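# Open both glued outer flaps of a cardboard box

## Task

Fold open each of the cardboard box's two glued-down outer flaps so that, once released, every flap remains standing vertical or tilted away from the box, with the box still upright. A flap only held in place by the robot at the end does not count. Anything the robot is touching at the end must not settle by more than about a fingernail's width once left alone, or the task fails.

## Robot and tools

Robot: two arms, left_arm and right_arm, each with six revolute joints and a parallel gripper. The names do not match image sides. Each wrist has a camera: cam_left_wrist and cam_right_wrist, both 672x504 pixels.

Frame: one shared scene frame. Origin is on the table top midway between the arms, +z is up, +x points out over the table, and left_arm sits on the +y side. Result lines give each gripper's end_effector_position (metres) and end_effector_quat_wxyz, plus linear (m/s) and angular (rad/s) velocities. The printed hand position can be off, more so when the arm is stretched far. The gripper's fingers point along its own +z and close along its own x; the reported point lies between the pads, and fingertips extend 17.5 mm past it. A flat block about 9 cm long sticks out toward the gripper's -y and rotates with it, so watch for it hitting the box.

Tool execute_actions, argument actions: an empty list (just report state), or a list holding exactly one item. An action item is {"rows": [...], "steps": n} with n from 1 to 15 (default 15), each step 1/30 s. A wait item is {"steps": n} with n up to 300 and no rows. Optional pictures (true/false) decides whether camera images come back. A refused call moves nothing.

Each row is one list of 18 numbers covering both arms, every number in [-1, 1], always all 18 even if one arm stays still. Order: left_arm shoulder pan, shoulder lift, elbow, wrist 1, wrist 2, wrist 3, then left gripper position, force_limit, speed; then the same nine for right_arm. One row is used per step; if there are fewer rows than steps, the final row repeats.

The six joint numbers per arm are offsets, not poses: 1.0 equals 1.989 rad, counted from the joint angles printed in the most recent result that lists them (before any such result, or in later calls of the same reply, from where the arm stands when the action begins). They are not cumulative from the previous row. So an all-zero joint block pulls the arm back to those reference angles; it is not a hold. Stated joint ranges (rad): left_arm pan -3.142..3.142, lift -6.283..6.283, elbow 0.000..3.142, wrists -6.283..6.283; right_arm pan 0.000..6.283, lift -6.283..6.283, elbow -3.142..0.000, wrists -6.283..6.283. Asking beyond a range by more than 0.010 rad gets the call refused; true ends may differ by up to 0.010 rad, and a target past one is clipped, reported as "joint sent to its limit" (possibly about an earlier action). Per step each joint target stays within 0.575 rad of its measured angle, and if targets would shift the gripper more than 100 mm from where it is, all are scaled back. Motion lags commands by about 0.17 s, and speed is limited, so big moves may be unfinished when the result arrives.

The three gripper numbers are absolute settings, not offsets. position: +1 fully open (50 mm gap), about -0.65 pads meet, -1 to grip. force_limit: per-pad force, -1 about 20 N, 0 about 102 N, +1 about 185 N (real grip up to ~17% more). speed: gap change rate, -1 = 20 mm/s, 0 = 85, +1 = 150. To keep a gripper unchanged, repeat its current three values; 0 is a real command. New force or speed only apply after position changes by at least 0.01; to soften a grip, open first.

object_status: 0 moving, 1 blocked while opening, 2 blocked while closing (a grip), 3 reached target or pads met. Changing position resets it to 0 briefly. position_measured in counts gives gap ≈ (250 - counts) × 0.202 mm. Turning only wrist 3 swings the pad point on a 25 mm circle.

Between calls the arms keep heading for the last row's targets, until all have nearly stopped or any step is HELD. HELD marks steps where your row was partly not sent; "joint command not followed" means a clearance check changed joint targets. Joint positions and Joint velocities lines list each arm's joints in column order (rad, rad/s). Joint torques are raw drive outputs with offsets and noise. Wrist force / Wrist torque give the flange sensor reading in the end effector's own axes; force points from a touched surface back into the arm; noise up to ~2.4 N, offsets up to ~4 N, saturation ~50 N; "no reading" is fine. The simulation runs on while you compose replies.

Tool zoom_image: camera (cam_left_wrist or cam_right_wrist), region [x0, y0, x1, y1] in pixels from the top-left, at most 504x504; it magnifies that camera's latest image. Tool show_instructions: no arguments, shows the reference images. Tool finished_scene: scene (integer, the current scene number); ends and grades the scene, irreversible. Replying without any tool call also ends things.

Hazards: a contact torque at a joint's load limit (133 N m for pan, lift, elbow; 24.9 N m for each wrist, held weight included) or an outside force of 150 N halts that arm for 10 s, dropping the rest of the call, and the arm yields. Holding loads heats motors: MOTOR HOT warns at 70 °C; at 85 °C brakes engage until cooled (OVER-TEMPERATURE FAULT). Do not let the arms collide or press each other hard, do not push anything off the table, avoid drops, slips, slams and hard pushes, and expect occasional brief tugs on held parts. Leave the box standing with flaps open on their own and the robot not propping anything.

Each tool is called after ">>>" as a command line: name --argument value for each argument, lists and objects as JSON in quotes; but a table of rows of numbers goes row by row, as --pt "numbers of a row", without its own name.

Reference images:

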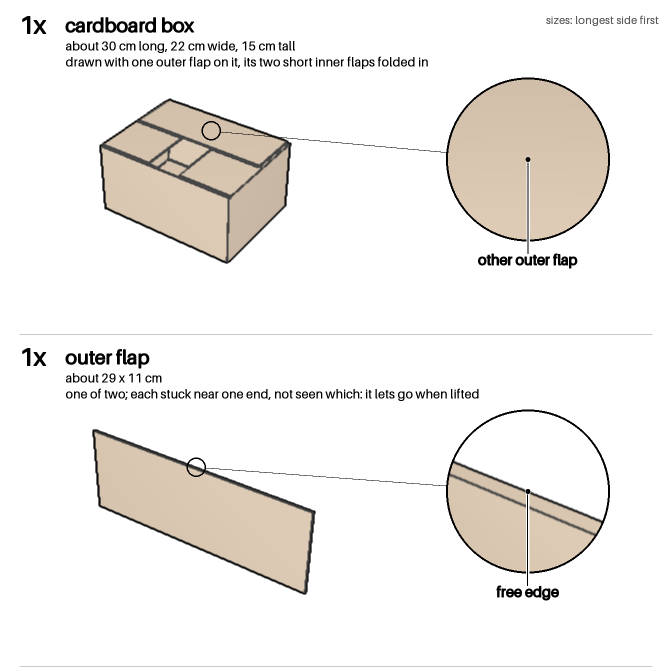

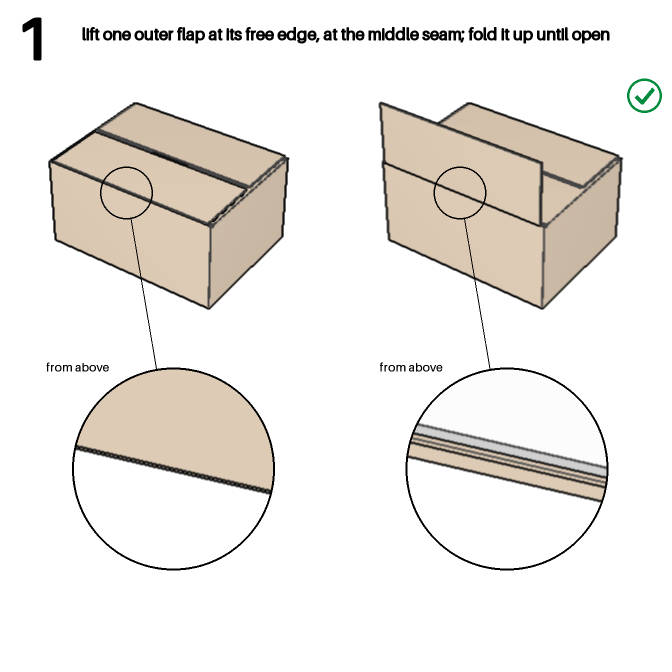

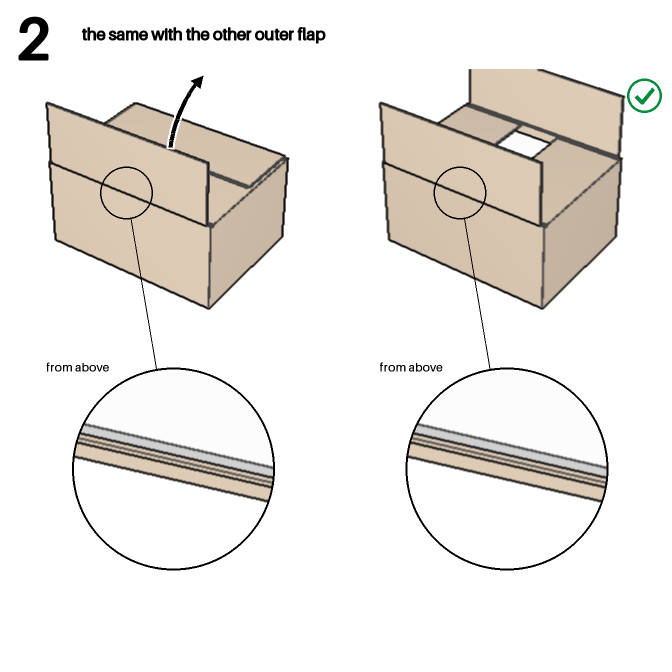

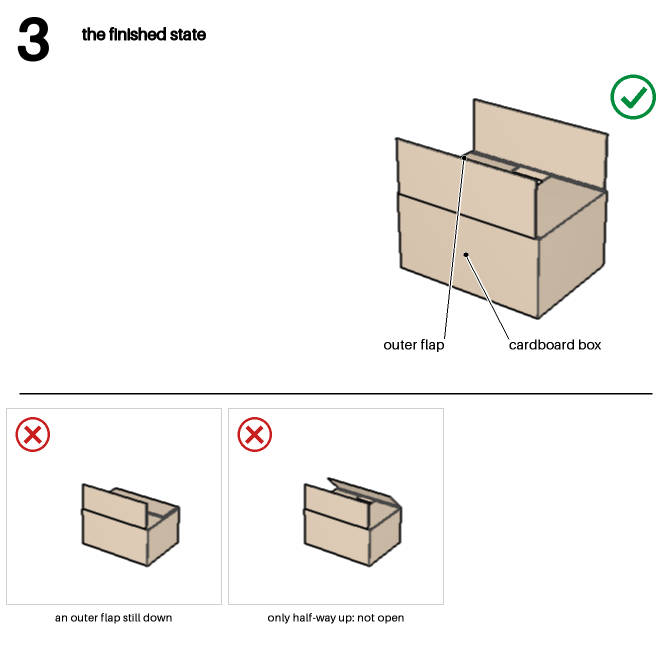

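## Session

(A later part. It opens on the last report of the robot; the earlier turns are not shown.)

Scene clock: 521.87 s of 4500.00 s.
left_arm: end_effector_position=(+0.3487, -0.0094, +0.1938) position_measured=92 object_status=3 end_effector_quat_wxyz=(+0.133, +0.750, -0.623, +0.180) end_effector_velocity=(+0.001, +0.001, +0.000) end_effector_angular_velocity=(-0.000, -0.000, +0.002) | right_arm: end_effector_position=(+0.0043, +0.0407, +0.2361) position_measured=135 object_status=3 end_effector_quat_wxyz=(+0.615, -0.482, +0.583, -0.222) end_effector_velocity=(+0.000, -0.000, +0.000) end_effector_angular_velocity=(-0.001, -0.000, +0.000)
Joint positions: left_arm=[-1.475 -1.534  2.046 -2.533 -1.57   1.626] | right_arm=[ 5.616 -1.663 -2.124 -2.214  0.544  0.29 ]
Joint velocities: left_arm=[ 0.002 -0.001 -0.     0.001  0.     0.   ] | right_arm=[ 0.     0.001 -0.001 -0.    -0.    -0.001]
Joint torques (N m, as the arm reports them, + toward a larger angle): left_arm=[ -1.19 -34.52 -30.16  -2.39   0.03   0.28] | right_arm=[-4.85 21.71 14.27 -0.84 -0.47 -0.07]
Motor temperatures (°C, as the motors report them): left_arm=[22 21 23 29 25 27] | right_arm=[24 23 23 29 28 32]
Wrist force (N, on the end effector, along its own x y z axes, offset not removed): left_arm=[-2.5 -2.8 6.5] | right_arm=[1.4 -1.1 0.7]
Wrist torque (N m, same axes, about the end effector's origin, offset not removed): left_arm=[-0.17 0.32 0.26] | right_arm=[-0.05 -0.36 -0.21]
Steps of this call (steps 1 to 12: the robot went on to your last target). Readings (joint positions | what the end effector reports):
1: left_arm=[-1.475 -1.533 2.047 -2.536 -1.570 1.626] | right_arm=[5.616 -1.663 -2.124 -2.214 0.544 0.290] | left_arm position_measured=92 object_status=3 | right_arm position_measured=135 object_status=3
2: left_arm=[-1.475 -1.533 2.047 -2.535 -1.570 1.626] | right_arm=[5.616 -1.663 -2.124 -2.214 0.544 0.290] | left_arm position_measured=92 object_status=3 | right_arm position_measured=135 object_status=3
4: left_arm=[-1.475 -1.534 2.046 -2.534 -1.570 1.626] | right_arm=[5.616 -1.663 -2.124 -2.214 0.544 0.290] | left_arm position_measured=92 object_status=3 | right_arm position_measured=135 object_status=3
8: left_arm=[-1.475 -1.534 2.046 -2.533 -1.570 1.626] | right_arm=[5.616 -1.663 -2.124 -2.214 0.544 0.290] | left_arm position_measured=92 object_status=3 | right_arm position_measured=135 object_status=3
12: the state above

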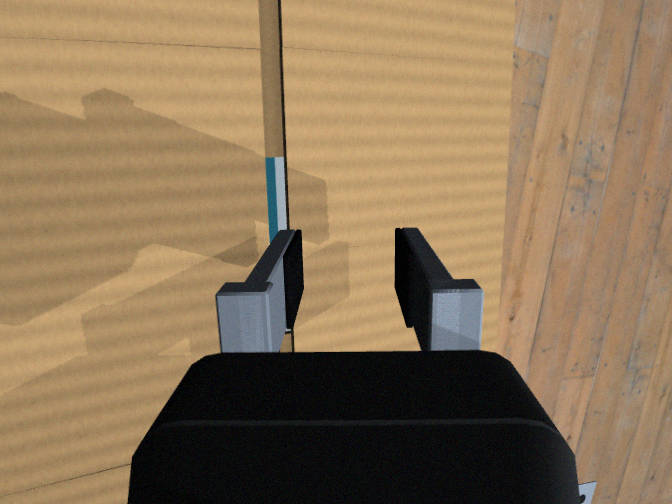

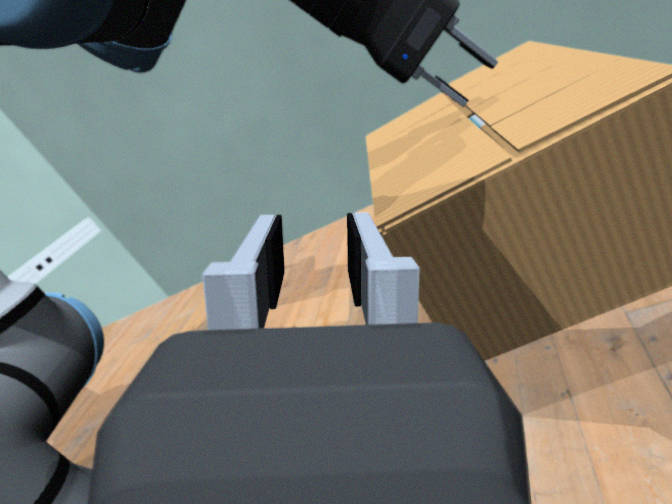

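>>> execute_actions --actions '[{"rows":[[0,0.0068,-0.014,0.0223,0,0,1,0,0,0,0,0,0,0,0,0.11,0,0],[0,0.0136,-0.028,0.0446,0,0,1,0,0,0,0,0,0,0,0,0.11,0,0],[0,0.0204,-0.0421,0.0669,0,0,1,0,0,0,0,0,0,0,0,0.11,0,0],[0,0.0272,-0.0561,0.0892,0,0,1,0,0,0,0,0,0,0,0,0.11,0,0],[0,0.034,-0.0701,0.1115,0,0,1,0,0,0,0,0,0,0,0,0.11,0,0],[0,0.0408,-0.0841,0.1338,0,0,1,0,0,0,0,0,0,0,0,0.11,0,0],[0,0.0476,-0.0981,0.1561,0,0,1,0,0,0,0,0,0,0,0,0.11,0,0],[0,0.0544,-0.1122,0.1784,0,0,1,0,0,0,0,0,0,0,0,0.11,0,0],[0,0.0612,-0.1262,0.2007,0,0,1,0,0,0,0,0,0,0,0,0.11,0,0],[0,0.068,-0.1402,0.223,0,0,1,0,0,0,0,0,0,0,0,0.11,0,0]],"steps":15}]' --pictures false

>>> execute_actions --actions '[{"steps":22}]' --pictures false

>>> execute_actions --actions '[{"rows":[[0,0.0021,0.0035,-0.0056,0,0,1,0,0,0,0,0,0,0,0,0.11,0,0],[0,0.0021,0.0035,-0.0056,0,0,1,0,0,0,0,0,0,0,0,0.11,0,0],[0,0.0043,0.007,-0.0113,0,0,1,0,0,0,0,0,0,0,0,0.11,0,0],[0,0.0043,0.007,-0.0113,0,0,1,0,0,0,0,0,0,0,0,0.11,0,0],[0,0.0064,0.0105,-0.0169,0,0,1,0,0,0,0,0,0,0,0,0.11,0,0]],"steps":15}]' --pictures false

>>> execute_actions --actions '[{"steps":8}]'

>>> zoom_image --camera "cam_left_wrist" --region '[180, 150, 340, 310]'

Scene clock: 533.80 s of 4500.00 s.
left_arm: end_effector_position=(+0.3517, -0.0217, +0.1860) position_measured=3 object_status=3 end_effector_quat_wxyz=(+0.058, +0.765, -0.636, +0.080) end_effector_velocity=(-0.000, +0.001, -0.004) end_effector_angular_velocity=(+0.354, +0.086, +0.000) | right_arm: end_effector_position=(+0.0043, +0.0407, +0.2361) position_measured=135 object_status=3 end_effector_quat_wxyz=(+0.615, -0.482, +0.583, -0.222) end_effector_velocity=(-0.000, +0.000, +0.000) end_effector_angular_velocity=(-0.000, +0.000, +0.001)
Joint positions: left_arm=[-1.475 -1.418  1.809 -2.159 -1.57   1.626] | right_arm=[ 5.616 -1.663 -2.124 -2.214  0.544  0.29 ]
Joint velocities: left_arm=[ 0.     0.152 -0.323  0.535 -0.    -0.   ] | right_arm=[ 0.     0.001  0.    -0.    -0.001 -0.001]
Joint torques (N m, as the arm reports them, + toward a larger angle): left_arm=[ -1.46 -29.46 -26.1   -1.8    0.11   0.18] | right_arm=[-4.84 22.84 14.95 -0.74 -0.59  0.07]
Motor temperatures (°C, as the motors report them): left_arm=[22 21 23 29 25 27] | right_arm=[24 23 23 29 28 32]
Wrist force (N, on the end effector, along its own x y z axes, offset not removed): left_arm=[1.9 -4.1 1.0] | right_arm=[0.2 -1.3 0.9]
Wrist torque (N m, same axes, about the end effector's origin, offset not removed): left_arm=[-0.90 -0.13 0.14] | right_arm=[-0.18 -0.07 -0.17]
Steps of this call (steps 1 to 15: the robot went on to your last target; steps 16 to 90: nothing new was sent; then 8.43 s passed at rest; steps 91 to 105: all 15 steps of this action). Readings (joint positions | what the end effector reports):
91: left_arm=[-1.475 -1.534 2.046 -2.533 -1.570 1.626] | right_arm=[5.616 -1.663 -2.124 -2.214 0.544 0.290] | left_arm position_measured=90 object_status=0 | right_arm position_measured=135 object_status=3
92: left_arm=[-1.475 -1.533 2.044 -2.530 -1.570 1.626] | right_arm=[5.616 -1.663 -2.124 -2.214 0.544 0.290] | left_arm position_measured=76 object_status=0 | right_arm position_measured=135 object_status=3
94: left_arm=[-1.475 -1.525 2.027 -2.505 -1.570 1.626] | right_arm=[5.616 -1.663 -2.124 -2.214 0.544 0.290] | left_arm position_measured=48 object_status=0 | right_arm position_measured=135 object_status=3
98: left_arm=[-1.475 -1.488 1.954 -2.392 -1.570 1.626] | right_arm=[5.616 -1.663 -2.124 -2.214 0.544 0.290] | left_arm position_measured=3 object_status=0 | right_arm position_measured=135 object_status=3
105: the state above

Scene clock: 534.53 s of 4500.00 s.
left_arm: end_effector_position=(+0.3516, -0.0212, +0.1858) position_measured=3 object_status=3 end_effector_quat_wxyz=(+0.044, +0.767, -0.638, +0.061) end_effector_velocity=(-0.000, +0.001, -0.001) end_effector_angular_velocity=(+0.003, +0.001, +0.001) | right_arm: end_effector_position=(+0.0043, +0.0407, +0.2361) position_measured=135 object_status=3 end_effector_quat_wxyz=(+0.615, -0.482, +0.583, -0.222) end_effector_velocity=(-0.001, +0.000, +0.000) end_effector_angular_velocity=(+0.001, +0.002, -0.000)
Joint positions: left_arm=[-1.475 -1.399  1.767 -2.089 -1.57   1.626] | right_arm=[ 5.616 -1.663 -2.124 -2.214  0.544  0.29 ]
Joint velocities: left_arm=[-0.     0.    -0.     0.002 -0.    -0.001] | right_arm=[ 0.     0.001  0.002 -0.     0.001 -0.   ]
Joint torques (N m, as the arm reports them, + toward a larger angle): left_arm=[ -0.8  -27.37 -31.62  -1.54   0.07   0.26] | right_arm=[-4.51 23.28 14.36 -0.86 -0.09 -0.11]
Motor temperatures (°C, as the motors report them): left_arm=[22 21 23 29 25 27] | right_arm=[24 23 23 29 28 32]
Wrist force (N, on the end effector, along its own x y z axes, offset not removed): left_arm=[2.3 0.4 2.3] | right_arm=[0.5 2.0 -0.3]
Wrist torque (N m, same axes, about the end effector's origin, offset not removed): left_arm=[0.17 -0.27 0.03] | right_arm=[0.45 -0.16 -0.14]
Steps of this call (steps 1 to 22: the robot went on to your last target). Readings (joint positions | what the end effector reports):
1: left_arm=[-1.475 -1.414 1.799 -2.143 -1.570 1.626] | right_arm=[5.616 -1.663 -2.124 -2.214 0.544 0.290] | left_arm position_measured=3 object_status=3 | right_arm position_measured=135 object_status=3
2: left_arm=[-1.475 -1.411 1.792 -2.131 -1.570 1.626] | right_arm=[5.616 -1.663 -2.124 -2.214 0.544 0.290] | left_arm position_measured=3 object_status=3 | right_arm position_measured=135 object_status=3
4: left_arm=[-1.475 -1.406 1.782 -2.114 -1.570 1.626] | right_arm=[5.616 -1.663 -2.124 -2.214 0.544 0.290] | left_arm position_measured=3 object_status=3 | right_arm position_measured=135 object_status=3
8: left_arm=[-1.475 -1.401 1.772 -2.098 -1.570 1.626] | right_arm=[5.616 -1.663 -2.124 -2.214 0.544 0.290] | left_arm position_measured=3 object_status=3 | right_arm position_measured=135 object_status=3
22: the state above

Scene clock: 535.03 s of 4500.00 s.
left_arm: end_effector_position=(+0.3517, -0.0216, +0.1735) position_measured=3 object_status=3 end_effector_quat_wxyz=(+0.044, +0.767, -0.638, +0.061) end_effector_velocity=(+0.000, -0.000, -0.006) end_effector_angular_velocity=(-0.001, -0.000, -0.000) | right_arm: end_effector_position=(+0.0043, +0.0407, +0.2361) position_measured=135 object_status=3 end_effector_quat_wxyz=(+0.615, -0.482, +0.583, -0.222) end_effector_velocity=(+0.000, +0.000, +0.000) end_effector_angular_velocity=(-0.000, -0.001, -0.000)
Joint positions: left_arm=[-1.475 -1.387  1.787 -2.121 -1.57   1.626] | right_arm=[ 5.616 -1.663 -2.124 -2.214  0.544  0.29 ]
Joint velocities: left_arm=[ 0.001  0.006  0.01  -0.016  0.     0.001] | right_arm=[-0.    -0.     0.001 -0.002 -0.     0.   ]
Joint torques (N m, as the arm reports them, + toward a larger angle): left_arm=[ -1.18 -23.8  -15.06  -4.82  -0.02   0.21] | right_arm=[-5.23 21.68 15.26 -0.8  -0.46  0.12]
Motor temperatures (°C, as the motors report them): left_arm=[22 21 23 29 25 27] | right_arm=[24 23 23 29 28 32]
Wrist force (N, on the end effector, along its own x y z axes, offset not removed): left_arm=[-4.0 -1.6 -5.2] | right_arm=[0.4 -1.5 -3.6]
Wrist torque (N m, same axes, about the end effector's origin, offset not removed): left_arm=[-0.13 0.25 0.27] | right_arm=[-0.19 -0.12 0.01]
Steps of this call (steps 1 to 15: all 15 steps of this action). Readings (joint positions | what the end effector reports):
1: left_arm=[-1.475 -1.399 1.767 -2.089 -1.570 1.626] | right_arm=[5.616 -1.663 -2.124 -2.214 0.544 0.290] | left_arm position_measured=3 object_status=3 | right_arm position_measured=135 object_status=3
2: left_arm=[-1.475 -1.399 1.767 -2.090 -1.570 1.626] | right_arm=[5.616 -1.663 -2.124 -2.214 0.544 0.290] | left_arm position_measured=3 object_status=3 | right_arm position_measured=135 object_status=3
4: left_arm=[-1.475 -1.397 1.770 -2.095 -1.570 1.626] | right_arm=[5.616 -1.663 -2.124 -2.214 0.544 0.290] | left_arm position_measured=3 object_status=3 | right_arm position_measured=135 object_status=3
8: left_arm=[-1.475 -1.391 1.780 -2.110 -1.570 1.626] | right_arm=[5.616 -1.663 -2.124 -2.214 0.544 0.290] | left_arm position_measured=3 object_status=3 | right_arm position_measured=135 object_status=3
15: the state above

Scene clock: 535.30 s of 4500.00 s.
left_arm: end_effector_position=(+0.3517, -0.0216, +0.1727) position_measured=3 object_status=3 end_effector_quat_wxyz=(+0.044, +0.767, -0.638, +0.061) end_effector_velocity=(+0.001, +0.000, -0.000) end_effector_angular_velocity=(-0.000, -0.000, +0.001) | right_arm: end_effector_position=(+0.0043, +0.0407, +0.2361) position_measured=135 object_status=3 end_effector_quat_wxyz=(+0.615, -0.482, +0.583, -0.222) end_effector_velocity=(+0.000, -0.000, +0.001) end_effector_angular_velocity=(+0.002, +0.002, -0.001)
Joint positions: left_arm=[-1.475 -1.386  1.788 -2.123 -1.57   1.626] | right_arm=[ 5.616 -1.663 -2.124 -2.214  0.544  0.29 ]
Joint velocities: left_arm=[ 0.001  0.001  0.    -0.002  0.     0.   ] | right_arm=[-0.     0.002  0.001 -0.001  0.001  0.001]
Joint torques (N m, as the arm reports them, + toward a larger angle): left_arm=[ -0.88 -23.38 -15.15  -4.77   0.1    0.28] | right_arm=[-4.86 21.84 14.82 -0.75 -0.36 -0.1 ]
Motor temperatures (°C, as the motors report them): left_arm=[22 21 23 29 25 27] | right_arm=[24 23 23 29 28 32]
Wrist force (N, on the end effector, along its own x y z axes, offset not removed): left_arm=[-0.9 1.0 -3.6] | right_arm=[-2.6 0.5 1.1]
Wrist torque (N m, same axes, about the end effector's origin, offset not removed): left_arm=[0.03 -0.27 0.08] | right_arm=[0.23 0.50 0.01]
Steps of this call (steps 1 to 8: the robot went on to your last target). Readings (joint positions | what the end effector reports):
1: left_arm=[-1.475 -1.387 1.787 -2.121 -1.570 1.626] | right_arm=[5.616 -1.663 -2.124 -2.214 0.544 0.290] | left_arm position_measured=3 object_status=3 | right_arm position_measured=135 object_status=3
2: left_arm=[-1.475 -1.387 1.787 -2.122 -1.570 1.626] | right_arm=[5.616 -1.663 -2.124 -2.214 0.544 0.290] | left_arm position_measured=3 object_status=3 | right_arm position_measured=135 object_status=3
4: left_arm=[-1.475 -1.387 1.788 -2.122 -1.570 1.626] | right_arm=[5.616 -1.663 -2.124 -2.214 0.544 0.290] | left_arm position_measured=3 object_status=3 | right_arm position_measured=135 object_status=3
8: the state above

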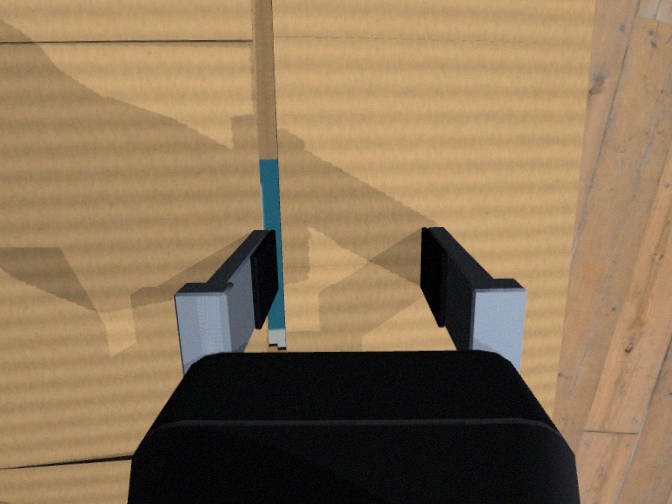

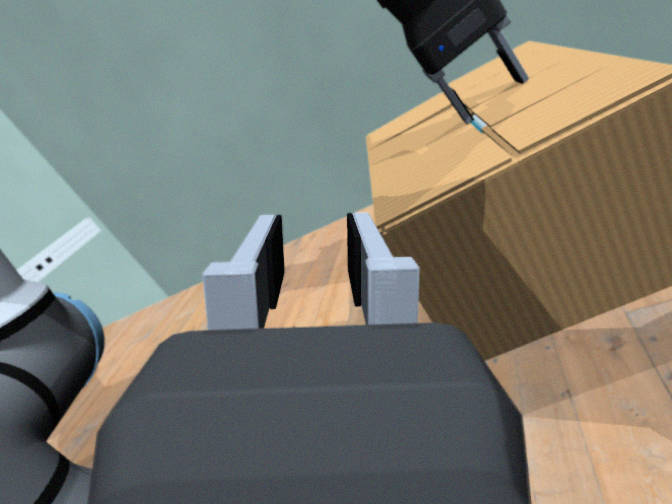

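Region (180, 150, 340, 310) of cam_left_wrist's 672x504 image, scaled by 3.150, with more detail than that image has.

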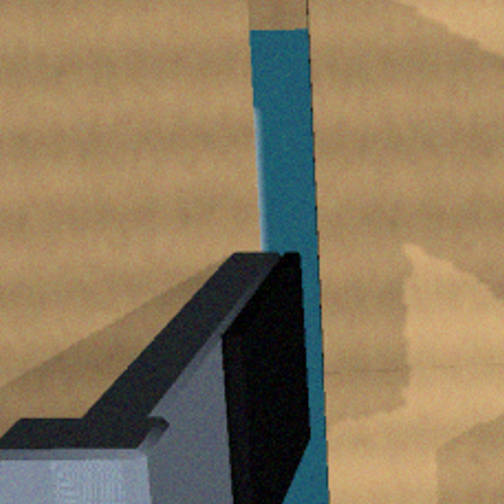

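>>> execute_actions --actions '[{"rows":[[0,0.0012,0.002,-0.0032,0,0,1,0,0,0,0,0,0,0,0,0.11,0,0]],"steps":15}]' --pictures false

>>> execute_actions --actions '[{"rows":[[0,0.0015,-0.0018,0.0003,0,0,1,0,0,0,0,0,0,0,0,0.11,0,0],[0,0.0015,-0.0018,0.0003,0,0,1,0,0,0,0,0,0,0,0,0.11,0,0],[0,0.003,-0.0036,0.0006,0,0,1,0,0,0,0,0,0,0,0,0.11,0,0],[0,0.003,-0.0036,0.0006,0,0,1,0,0,0,0,0,0,0,0,0.11,0,0],[0,0.0045,-0.0054,0.0009,0,0,1,0,0,0,0,0,0,0,0,0.11,0,0]],"steps":15}]' --pictures false

>>> execute_actions --actions '[{"steps":8}]'

>>> zoom_image --camera "cam_left_wrist" --region '[180, 150, 340, 310]'

>>> zoom_image --camera "cam_right_wrist" --region '[400, 50, 560, 170]'

Scene clock: 550.97 s of 4500.00 s.
left_arm: end_effector_position=(+0.3517, -0.0216, +0.1704) position_measured=3 object_status=3 end_effector_quat_wxyz=(+0.045, +0.767, -0.638, +0.061) end_effector_velocity=(-0.000, -0.000, -0.001) end_effector_angular_velocity=(-0.001, +0.000, -0.001) | right_arm: end_effector_position=(+0.0043, +0.0407, +0.2361) position_measured=135 object_status=3 end_effector_quat_wxyz=(+0.615, -0.482, +0.583, -0.222) end_effector_velocity=(-0.000, +0.000, -0.000) end_effector_angular_velocity=(-0.000, -0.000, +0.001)
Joint positions: left_arm=[-1.475 -1.384  1.792 -2.129 -1.57   1.626] | right_arm=[ 5.616 -1.663 -2.124 -2.214  0.544  0.29 ]
Joint velocities: left_arm=[-0.001  0.001  0.001 -0.002 -0.    -0.   ] | right_arm=[-0.    -0.001  0.     0.001 -0.001 -0.001]
Joint torques (N m, as the arm reports them, + toward a larger angle): left_arm=[ -0.91 -11.41  -8.48  -3.62  -0.01   0.26] | right_arm=[-3.69 21.93 13.6  -0.68 -0.61  0.12]
Motor temperatures (°C, as the motors report them): left_arm=[22 21 23 29 25 27] | right_arm=[24 24 23 29 28 32]
Wrist force (N, on the end effector, along its own x y z axes, offset not removed): left_arm=[-5.3 1.9 -21.8] | right_arm=[0.7 -0.1 -0.4]
Wrist torque (N m, same axes, about the end effector's origin, offset not removed): left_arm=[0.43 -0.67 0.04] | right_arm=[0.16 -0.08 -0.06]
Steps of this call (steps 1 to 15: the robot went on to your last target; steps 16 to 90: nothing new was sent; then 12.17 s passed at rest; steps 91 to 105: all 15 steps of this action). Readings (joint positions | what the end effector reports):
91: left_arm=[-1.475 -1.386 1.788 -2.123 -1.570 1.626] | right_arm=[5.616 -1.663 -2.124 -2.214 0.544 0.290] | left_arm position_measured=3 object_status=3 | right_arm position_measured=135 object_status=3
92: left_arm=[-1.475 -1.386 1.788 -2.124 -1.570 1.626] | right_arm=[5.616 -1.663 -2.124 -2.214 0.544 0.290] | left_arm position_measured=3 object_status=3 | right_arm position_measured=135 object_status=3
94: left_arm=[-1.475 -1.385 1.790 -2.126 -1.570 1.626] | right_arm=[5.616 -1.663 -2.124 -2.214 0.544 0.290] | left_arm position_measured=3 object_status=3 | right_arm position_measured=135 object_status=3
98: left_arm=[-1.475 -1.385 1.791 -2.128 -1.570 1.626] | right_arm=[5.616 -1.663 -2.124 -2.214 0.544 0.290] | left_arm position_measured=3 object_status=3 | right_arm position_measured=135 object_status=3
105: the state above

Scene clock: 551.47 s of 4500.00 s.
left_arm: end_effector_position=(+0.3526, -0.0253, +0.1703) position_measured=3 object_status=3 end_effector_quat_wxyz=(+0.045, +0.767, -0.638, +0.061) end_effector_velocity=(+0.000, -0.003, +0.000) end_effector_angular_velocity=(-0.001, -0.000, -0.001) | right_arm: end_effector_position=(+0.0043, +0.0407, +0.2361) position_measured=135 object_status=3 end_effector_quat_wxyz=(+0.615, -0.482, +0.583, -0.222) end_effector_velocity=(+0.000, -0.000, -0.000) end_effector_angular_velocity=(-0.001, -0.001, +0.000)
Joint positions: left_arm=[-1.475 -1.376  1.782 -2.127 -1.57   1.626] | right_arm=[ 5.616 -1.663 -2.124 -2.214  0.544  0.29 ]
Joint velocities: left_arm=[-0.001  0.004 -0.006  0.    -0.    -0.   ] | right_arm=[ 0.     0.    -0.001  0.    -0.    -0.001]
Joint torques (N m, as the arm reports them, + toward a larger angle): left_arm=[ -0.79 -12.57 -23.47  -1.76  -0.02   0.19] | right_arm=[-6.69 21.48 14.21 -0.72 -0.46 -0.03]
Motor temperatures (°C, as the motors report them): left_arm=[22 21 23 29 25 27] | right_arm=[24 24 23 29 28 32]
Wrist force (N, on the end effector, along its own x y z axes, offset not removed): left_arm=[-7.5 -1.8 -22.8] | right_arm=[1.9 -2.3 4.3]
Wrist torque (N m, same axes, about the end effector's origin, offset not removed): left_arm=[-0.12 -0.73 0.12] | right_arm=[-0.26 -0.22 0.00]
Steps of this call (steps 1 to 15: all 15 steps of this action). Readings (joint positions | what the end effector reports):
1: left_arm=[-1.475 -1.384 1.792 -2.129 -1.570 1.626] | right_arm=[5.616 -1.663 -2.124 -2.214 0.544 0.290] | left_arm position_measured=3 object_status=3 | right_arm position_measured=135 object_status=3
2: left_arm=[-1.475 -1.384 1.792 -2.129 -1.570 1.626] | right_arm=[5.616 -1.663 -2.124 -2.214 0.544 0.290] | left_arm position_measured=3 object_status=3 | right_arm position_measured=135 object_status=3
4: left_arm=[-1.475 -1.383 1.790 -2.129 -1.570 1.626] | right_arm=[5.616 -1.663 -2.124 -2.214 0.544 0.290] | left_arm position_measured=3 object_status=3 | right_arm position_measured=135 object_status=3
8: left_arm=[-1.475 -1.379 1.785 -2.128 -1.570 1.626] | right_arm=[5.616 -1.663 -2.124 -2.214 0.544 0.290] | left_arm position_measured=3 object_status=3 | right_arm position_measured=135 object_status=3
15: the state above

Scene clock: 551.73 s of 4500.00 s.
left_arm: end_effector_position=(+0.3526, -0.0255, +0.1703) position_measured=3 object_status=3 end_effector_quat_wxyz=(+0.045, +0.767, -0.638, +0.061) end_effector_velocity=(-0.000, -0.000, -0.000) end_effector_angular_velocity=(+0.000, +0.000, -0.000) | right_arm: end_effector_position=(+0.0043, +0.0407, +0.2361) position_measured=135 object_status=3 end_effector_quat_wxyz=(+0.615, -0.482, +0.583, -0.222) end_effector_velocity=(+0.000, -0.000, -0.000) end_effector_angular_velocity=(+0.001, +0.001, -0.000)
Joint positions: left_arm=[-1.475 -1.375  1.781 -2.127 -1.57   1.626] | right_arm=[ 5.616 -1.663 -2.124 -2.214  0.544  0.29 ]
Joint velocities: left_arm=[-0.     0.001 -0.001  0.     0.    -0.   ] | right_arm=[-0.     0.    -0.     0.     0.     0.001]
Joint torques (N m, as the arm reports them, + toward a larger angle): left_arm=[ -0.42 -14.   -24.49  -1.91   0.03   0.16] | right_arm=[-4.6  22.12 14.62 -0.6  -0.38  0.12]
Motor temperatures (°C, as the motors report them): left_arm=[22 21 23 29 25 27] | right_arm=[24 24 23 29 28 32]
Wrist force (N, on the end effector, along its own x y z axes, offset not removed): left_arm=[-8.8 0.8 -21.7] | right_arm=[-0.2 1.2 -0.5]
Wrist torque (N m, same axes, about the end effector's origin, offset not removed): left_arm=[0.30 -0.51 0.12] | right_arm=[0.34 0.20 -0.17]
Steps of this call (steps 1 to 8: the robot went on to your last target). Readings (joint positions | what the end effector reports):
1: left_arm=[-1.475 -1.376 1.781 -2.127 -1.570 1.626] | right_arm=[5.616 -1.663 -2.124 -2.214 0.544 0.290] | left_arm position_measured=3 object_status=3 | right_arm position_measured=135 object_status=3
2: left_arm=[-1.475 -1.376 1.781 -2.127 -1.570 1.626] | right_arm=[5.616 -1.663 -2.124 -2.214 0.544 0.290] | left_arm position_measured=3 object_status=3 | right_arm position_measured=135 object_status=3
4: left_arm=[-1.475 -1.375 1.781 -2.127 -1.570 1.626] | right_arm=[5.616 -1.663 -2.124 -2.214 0.544 0.290] | left_arm position_measured=3 object_status=3 | right_arm position_measured=135 object_status=3
8: the state above

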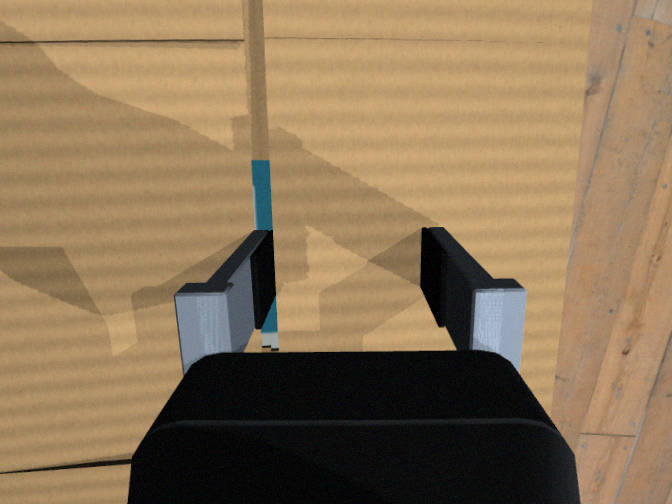

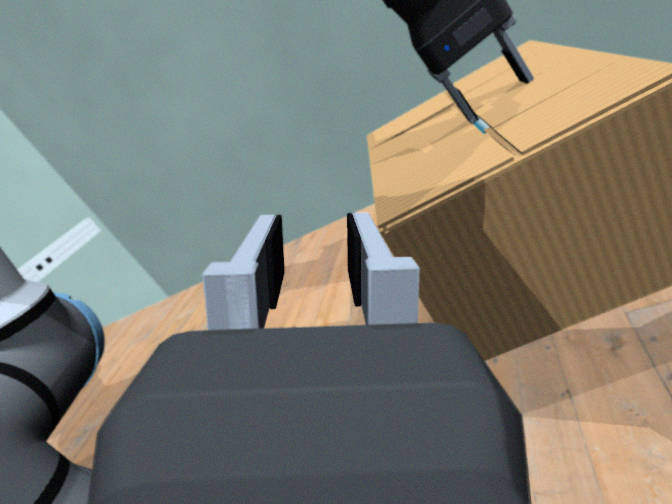

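Region (180, 150, 340, 310) of cam_left_wrist's 672x504 image, scaled by 3.150, with more detail than that image has.

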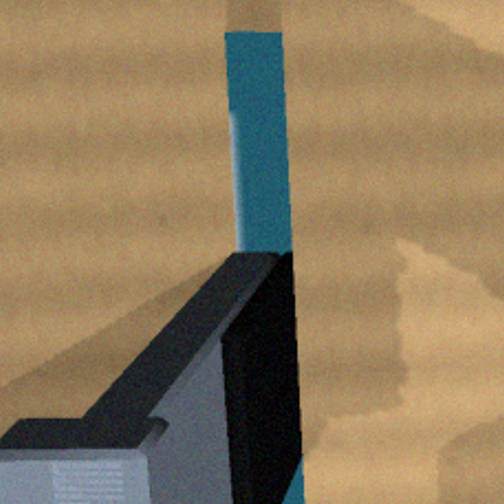

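Region (400, 50, 560, 170) of cam_right_wrist's 672x504 image, scaled by 3.150, with more detail than that image has; it fills the top 378 rows of this view, and the rest is white.

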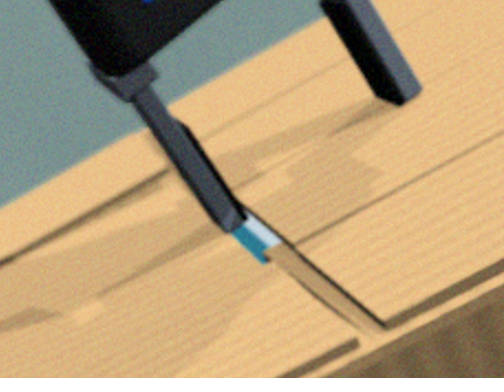

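>>> execute_actions --actions '[{"rows":[[0,-0.0028,0.0059,-0.0098,0,0,1,0,0,0,0,0,0,0,0,0.11,0,0],[0,-0.0056,0.0118,-0.0195,0,0,1,0,0,0,0,0,0,0,0,0.11,0,0],[0,-0.0084,0.0176,-0.0293,0,0,1,0,0,0,0,0,0,0,0,0.11,0,0],[0,-0.0113,0.0235,-0.0391,0,0,1,0,0,0,0,0,0,0,0,0.11,0,0],[0,-0.0141,0.0294,-0.0488,0,0,1,0,0,0,0,0,0,0,0,0.11,0,0],[0,-0.0169,0.0353,-0.0586,0,0,1,0,0,0,0,0,0,0,0,0.11,0,0],[0,-0.0197,0.0412,-0.0684,0,0,1,0,0,0,0,0,0,0,0,0.11,0,0],[0,-0.0225,0.047,-0.0781,0,0,1,0,0,0,0,0,0,0,0,0.11,0,0],[0,-0.0253,0.0529,-0.0879,0,0,1,0,0,0,0,0,0,0,0,0.11,0,0],[0,-0.0281,0.0588,-0.0977,0,0,1,0,0,0,0,0,0,0,0,0.11,0,0],[0,-0.0309,0.0647,-0.1074,0,0,1,0,0,0,0,0,0,0,0,0.11,0,0],[0,-0.0338,0.0706,-0.1172,0,0,1,0,0,0,0,0,0,0,0,0.11,0,0],[0,-0.0366,0.0764,-0.127,0,0,1,0,0,0,0,0,0,0,0,0.11,0,0],[0,-0.0394,0.0823,-0.1367,0,0,1,0,0,0,0,0,0,0,0,0.11,0,0],[0,-0.0422,0.0882,-0.1465,0,0,1,0,0,0,0,0,0,0,0,0.11,0,0]],"steps":15}]' --pictures false

>>> execute_actions --actions '[{"steps":18}]'

>>> zoom_image --camera "cam_left_wrist" --region '[180, 150, 340, 310]'

>>> zoom_image --camera "cam_right_wrist" --region '[400, 50, 560, 170]'

Scene clock: 574.83 s of 4500.00 s.
left_arm: end_effector_position=(+0.3523, -0.0242, +0.1733) position_measured=3 object_status=3 end_effector_quat_wxyz=(+0.083, +0.761, -0.633, +0.112) end_effector_velocity=(-0.002, +0.009, +0.015) end_effector_angular_velocity=(-0.369, -0.090, -0.001) | right_arm: end_effector_position=(+0.0043, +0.0407, +0.2361) position_measured=135 object_status=3 end_effector_quat_wxyz=(+0.615, -0.482, +0.583, -0.222) end_effector_velocity=(-0.000, +0.000, -0.000) end_effector_angular_velocity=(+0.001, +0.001, +0.000)
Joint positions: left_arm=[-1.475 -1.431  1.896 -2.316 -1.57   1.626] | right_arm=[ 5.616 -1.663 -2.124 -2.214  0.544  0.29 ]
Joint velocities: left_arm=[-0.    -0.162  0.334 -0.552  0.     0.001] | right_arm=[ 0.    -0.001  0.     0.001 -0.     0.001]
Joint torques (N m, as the arm reports them, + toward a larger angle): left_arm=[ -0.36 -36.23 -17.35  -7.07   0.04   0.3 ] | right_arm=[-5.86 20.28 14.66 -0.81 -0.36 -0.04]
Motor temperatures (°C, as the motors report them): left_arm=[22 21 23 29 25 27] | right_arm=[24 24 23 29 28 32]
Wrist force (N, on the end effector, along its own x y z axes, offset not removed): left_arm=[-6.3 -2.1 -2.5] | right_arm=[0.1 -1.4 0.1]
Wrist torque (N m, same axes, about the end effector's origin, offset not removed): left_arm=[-0.28 -0.19 0.29] | right_arm=[-0.10 0.08 -0.17]
Steps of this call (steps 1 to 15: the robot went on to your last target; steps 16 to 90: nothing new was sent; then 19.60 s passed at rest; steps 91 to 105: all 15 steps of this action). Readings (joint positions | what the end effector reports):
91: left_arm=[-1.475 -1.375 1.781 -2.127 -1.570 1.626] | right_arm=[5.616 -1.663 -2.124 -2.214 0.544 0.290] | left_arm position_measured=3 object_status=3 | right_arm position_measured=135 object_status=3
92: left_arm=[-1.475 -1.376 1.782 -2.129 -1.570 1.626] | right_arm=[5.616 -1.663 -2.124 -2.214 0.544 0.290] | left_arm position_measured=3 object_status=3 | right_arm position_measured=135 object_status=3
94: left_arm=[-1.475 -1.379 1.789 -2.141 -1.570 1.626] | right_arm=[5.616 -1.663 -2.124 -2.214 0.544 0.290] | left_arm position_measured=3 object_status=3 | right_arm position_measured=135 object_status=3
98: left_arm=[-1.475 -1.395 1.821 -2.193 -1.570 1.626] | right_arm=[5.616 -1.663 -2.124 -2.214 0.544 0.290] | left_arm position_measured=3 object_status=3 | right_arm position_measured=135 object_status=3
105: the state above

Scene clock: 575.43 s of 4500.00 s.
left_arm: end_effector_position=(+0.3519, -0.0224, +0.1765) position_measured=3 object_status=3 end_effector_quat_wxyz=(+0.103, +0.757, -0.630, +0.140) end_effector_velocity=(-0.001, -0.000, +0.001) end_effector_angular_velocity=(-0.006, -0.002, -0.002) | right_arm: end_effector_position=(+0.0043, +0.0407, +0.2361) position_measured=135 object_status=3 end_effector_quat_wxyz=(+0.615, -0.482, +0.583, -0.222) end_effector_velocity=(-0.000, -0.000, +0.000) end_effector_angular_velocity=(+0.000, -0.000, +0.001)
Joint positions: left_arm=[-1.475 -1.459  1.956 -2.418 -1.57   1.626] | right_arm=[ 5.616 -1.663 -2.124 -2.214  0.544  0.29 ]
Joint velocities: left_arm=[-0.001 -0.002  0.004 -0.008  0.     0.001] | right_arm=[ 0.     0.001 -0.    -0.001 -0.     0.   ]
Joint torques (N m, as the arm reports them, + toward a larger angle): left_arm=[ -1.2  -35.79 -15.72  -4.14   0.07   0.26] | right_arm=[-6.81 22.14 14.97 -0.85 -0.51 -0.06]
Motor temperatures (°C, as the motors report them): left_arm=[22 21 23 29 25 27] | right_arm=[24 24 23 29 28 32]
Wrist force (N, on the end effector, along its own x y z axes, offset not removed): left_arm=[1.5 -3.1 -0.2] | right_arm=[-1.8 -0.7 -0.9]
Wrist torque (N m, same axes, about the end effector's origin, offset not removed): left_arm=[-0.27 0.32 0.28] | right_arm=[-0.09 0.38 -0.09]
Steps of this call (steps 1 to 18: the robot went on to your last target). Readings (joint positions | what the end effector reports):
1: left_arm=[-1.475 -1.436 1.907 -2.335 -1.570 1.626] | right_arm=[5.616 -1.663 -2.124 -2.214 0.544 0.290] | left_arm position_measured=3 object_status=3 | right_arm position_measured=135 object_status=3
2: left_arm=[-1.475 -1.441 1.918 -2.353 -1.570 1.626] | right_arm=[5.616 -1.663 -2.124 -2.214 0.544 0.290] | left_arm position_measured=3 object_status=3 | right_arm position_measured=135 object_status=3
4: left_arm=[-1.475 -1.448 1.933 -2.380 -1.570 1.626] | right_arm=[5.616 -1.663 -2.124 -2.214 0.544 0.290] | left_arm position_measured=3 object_status=3 | right_arm position_measured=135 object_status=3
8: left_arm=[-1.475 -1.455 1.948 -2.405 -1.570 1.626] | right_arm=[5.616 -1.663 -2.124 -2.214 0.544 0.290] | left_arm position_measured=3 object_status=3 | right_arm position_measured=135 object_status=3
18: the state above

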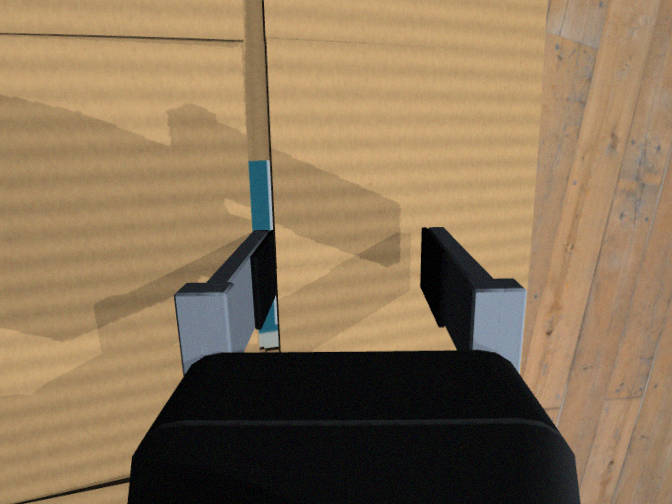

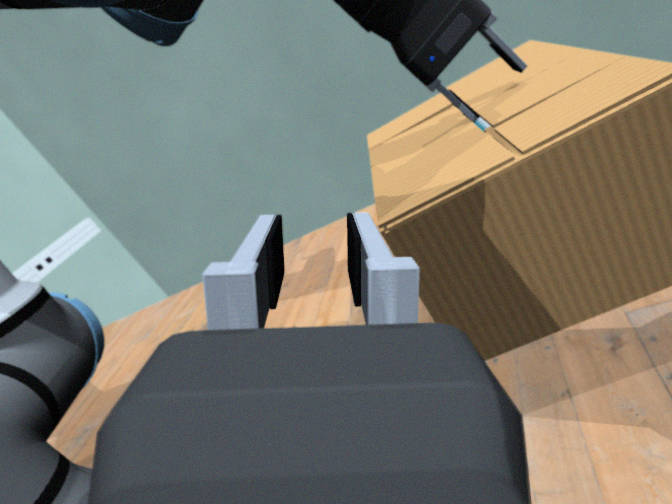

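Region (180, 150, 340, 310) of cam_left_wrist's 672x504 image, scaled by 3.150, with more detail than that image has.

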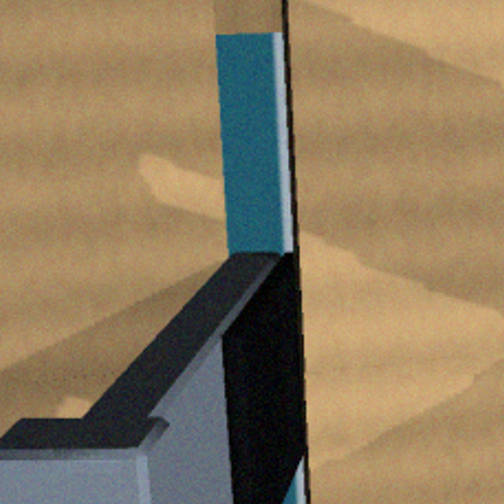

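Region (400, 50, 560, 170) of cam_right_wrist's 672x504 image, scaled by 3.150, with more detail than that image has; it fills the top 378 rows of this view, and the rest is white.

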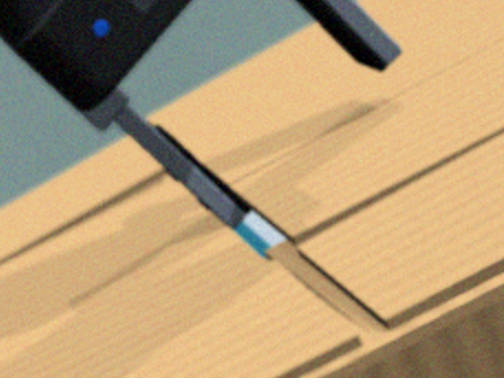

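>>> execute_actions --actions '[{"rows":[[0,0.0023,-0.0003,-0.002,0,0,1,0,0,0,0,0,0,0,0,0.11,0,0],[0,0.0023,-0.0003,-0.002,0,0,1,0,0,0,0,0,0,0,0,0.11,0,0],[0,0.0047,-0.0007,-0.004,0,0,1,0,0,0,0,0,0,0,0,0.11,0,0],[0,0.0047,-0.0007,-0.004,0,0,1,0,0,0,0,0,0,0,0,0.11,0,0],[0,0.007,-0.001,-0.006,0,0,1,0,0,0,0,0,0,0,0,0.11,0,0]],"steps":15}]' --pictures false

>>> execute_actions --actions '[{"steps":8}]'

>>> zoom_image --camera "cam_left_wrist" --region '[180, 150, 340, 310]'

>>> zoom_image --camera "cam_right_wrist" --region '[400, 50, 560, 170]'

Scene clock: 594.30 s of 4500.00 s.
left_arm: end_effector_position=(+0.3527, -0.0257, +0.1721) position_measured=3 object_status=3 end_effector_quat_wxyz=(+0.103, +0.757, -0.630, +0.140) end_effector_velocity=(-0.000, -0.002, -0.003) end_effector_angular_velocity=(+0.001, +0.000, -0.002) | right_arm: end_effector_position=(+0.0043, +0.0407, +0.2361) position_measured=135 object_status=3 end_effector_quat_wxyz=(+0.615, -0.482, +0.583, -0.222) end_effector_velocity=(+0.000, -0.000, -0.000) end_effector_angular_velocity=(+0.001, +0.001, -0.001)
Joint positions: left_arm=[-1.475 -1.446  1.954 -2.429 -1.57   1.626] | right_arm=[ 5.616 -1.663 -2.124 -2.214  0.544  0.29 ]
Joint velocities: left_arm=[-0.001  0.007 -0.    -0.006 -0.     0.   ] | right_arm=[-0.     0.001 -0.001  0.001  0.     0.   ]
Joint torques (N m, as the arm reports them, + toward a larger angle): left_arm=[ -1.38 -14.04 -24.66  -4.45   0.01   0.28] | right_arm=[-4.88 21.69 14.51 -0.91 -0.3  -0.07]
Motor temperatures (°C, as the motors report them): left_arm=[22 21 23 29 25 27] | right_arm=[24 24 23 29 28 32]
Wrist force (N, on the end effector, along its own x y z axes, offset not removed): left_arm=[-5.5 2.0 -14.1] | right_arm=[1.2 0.9 1.2]
Wrist torque (N m, same axes, about the end effector's origin, offset not removed): left_arm=[0.42 0.19 0.08] | right_arm=[0.33 -0.08 -0.09]
Steps of this call (steps 1 to 15: the robot went on to your last target; steps 16 to 90: nothing new was sent; then 15.37 s passed at rest; steps 91 to 105: all 15 steps of this action). Readings (joint positions | what the end effector reports):
91: left_arm=[-1.475 -1.459 1.956 -2.419 -1.570 1.626] | right_arm=[5.616 -1.663 -2.124 -2.214 0.544 0.290] | left_arm position_measured=3 object_status=3 | right_arm position_measured=135 object_status=3
92: left_arm=[-1.475 -1.459 1.956 -2.419 -1.570 1.626] | right_arm=[5.616 -1.663 -2.124 -2.214 0.544 0.290] | left_arm position_measured=3 object_status=3 | right_arm position_measured=135 object_status=3
94: left_arm=[-1.475 -1.457 1.956 -2.420 -1.570 1.626] | right_arm=[5.616 -1.663 -2.124 -2.214 0.544 0.290] | left_arm position_measured=3 object_status=3 | right_arm position_measured=135 object_status=3
98: left_arm=[-1.475 -1.451 1.955 -2.425 -1.570 1.626] | right_arm=[5.616 -1.663 -2.124 -2.214 0.544 0.290] | left_arm position_measured=3 object_status=3 | right_arm position_measured=135 object_status=3
105: the state above

Scene clock: 594.57 s of 4500.00 s.
left_arm: end_effector_position=(+0.3527, -0.0259, +0.1718) position_measured=3 object_status=3 end_effector_quat_wxyz=(+0.103, +0.757, -0.630, +0.140) end_effector_velocity=(-0.000, -0.001, +0.000) end_effector_angular_velocity=(-0.001, -0.000, -0.001) | right_arm: end_effector_position=(+0.0043, +0.0407, +0.2361) position_measured=135 object_status=3 end_effector_quat_wxyz=(+0.615, -0.482, +0.583, -0.222) end_effector_velocity=(-0.000, -0.000, -0.000) end_effector_angular_velocity=(-0.001, +0.001, -0.000)
Joint positions: left_arm=[-1.475 -1.445  1.954 -2.429 -1.57   1.626] | right_arm=[ 5.616 -1.663 -2.124 -2.214  0.544  0.29 ]
Joint velocities: left_arm=[-0.001  0.001 -0.002 -0.     0.    -0.   ] | right_arm=[ 0.     0.    -0.     0.001  0.001 -0.001]
Joint torques (N m, as the arm reports them, + toward a larger angle): left_arm=[ -0.87 -13.6  -25.27  -4.78  -0.03   0.35] | right_arm=[-4.8  20.97 15.52 -0.94 -0.62 -0.05]
Motor temperatures (°C, as the motors report them): left_arm=[22 21 23 29 25 27] | right_arm=[24 24 23 29 28 32]
Wrist force (N, on the end effector, along its own x y z axes, offset not removed): left_arm=[-1.8 -0.5 -18.5] | right_arm=[0.3 -0.7 -2.0]
Wrist torque (N m, same axes, about the end effector's origin, offset not removed): left_arm=[-0.17 -0.79 0.35] | right_arm=[-0.15 -0.03 -0.14]
Steps of this call (steps 1 to 8: the robot went on to your last target). Readings (joint positions | what the end effector reports):
1: left_arm=[-1.475 -1.446 1.954 -2.429 -1.570 1.626] | right_arm=[5.616 -1.663 -2.124 -2.214 0.544 0.290] | left_arm position_measured=3 object_status=3 | right_arm position_measured=135 object_status=3
2: left_arm=[-1.475 -1.446 1.954 -2.429 -1.570 1.626] | right_arm=[5.616 -1.663 -2.124 -2.214 0.544 0.290] | left_arm position_measured=3 object_status=3 | right_arm position_measured=135 object_status=3
4: left_arm=[-1.475 -1.445 1.954 -2.429 -1.570 1.626] | right_arm=[5.616 -1.663 -2.124 -2.214 0.544 0.290] | left_arm position_measured=3 object_status=3 | right_arm position_measured=135 object_status=3
8: the state above

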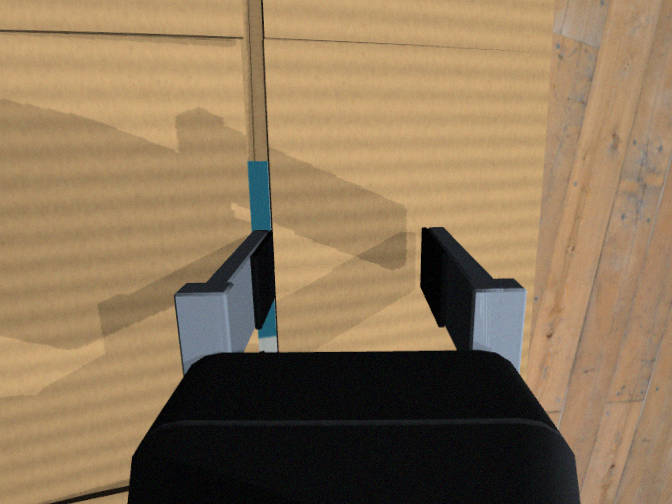

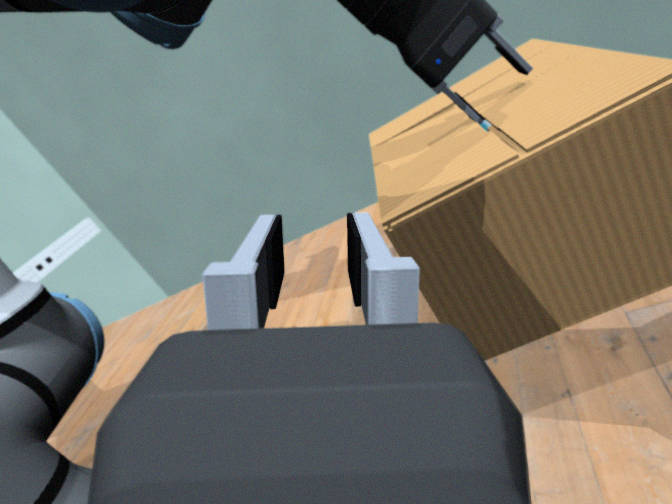

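Region (180, 150, 340, 310) of cam_left_wrist's 672x504 image, scaled by 3.150, with more detail than that image has.

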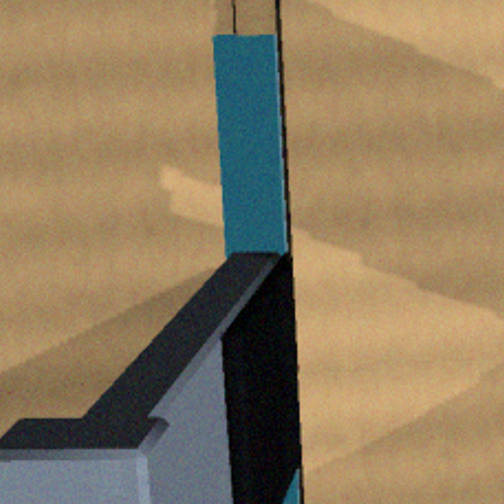

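Region (400, 50, 560, 170) of cam_right_wrist's 672x504 image, scaled by 3.150, with more detail than that image has; it fills the top 378 rows of this view, and the rest is white.

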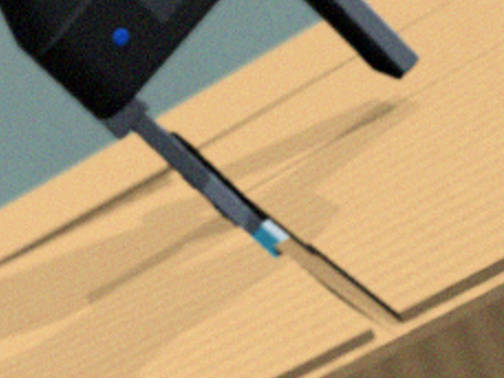

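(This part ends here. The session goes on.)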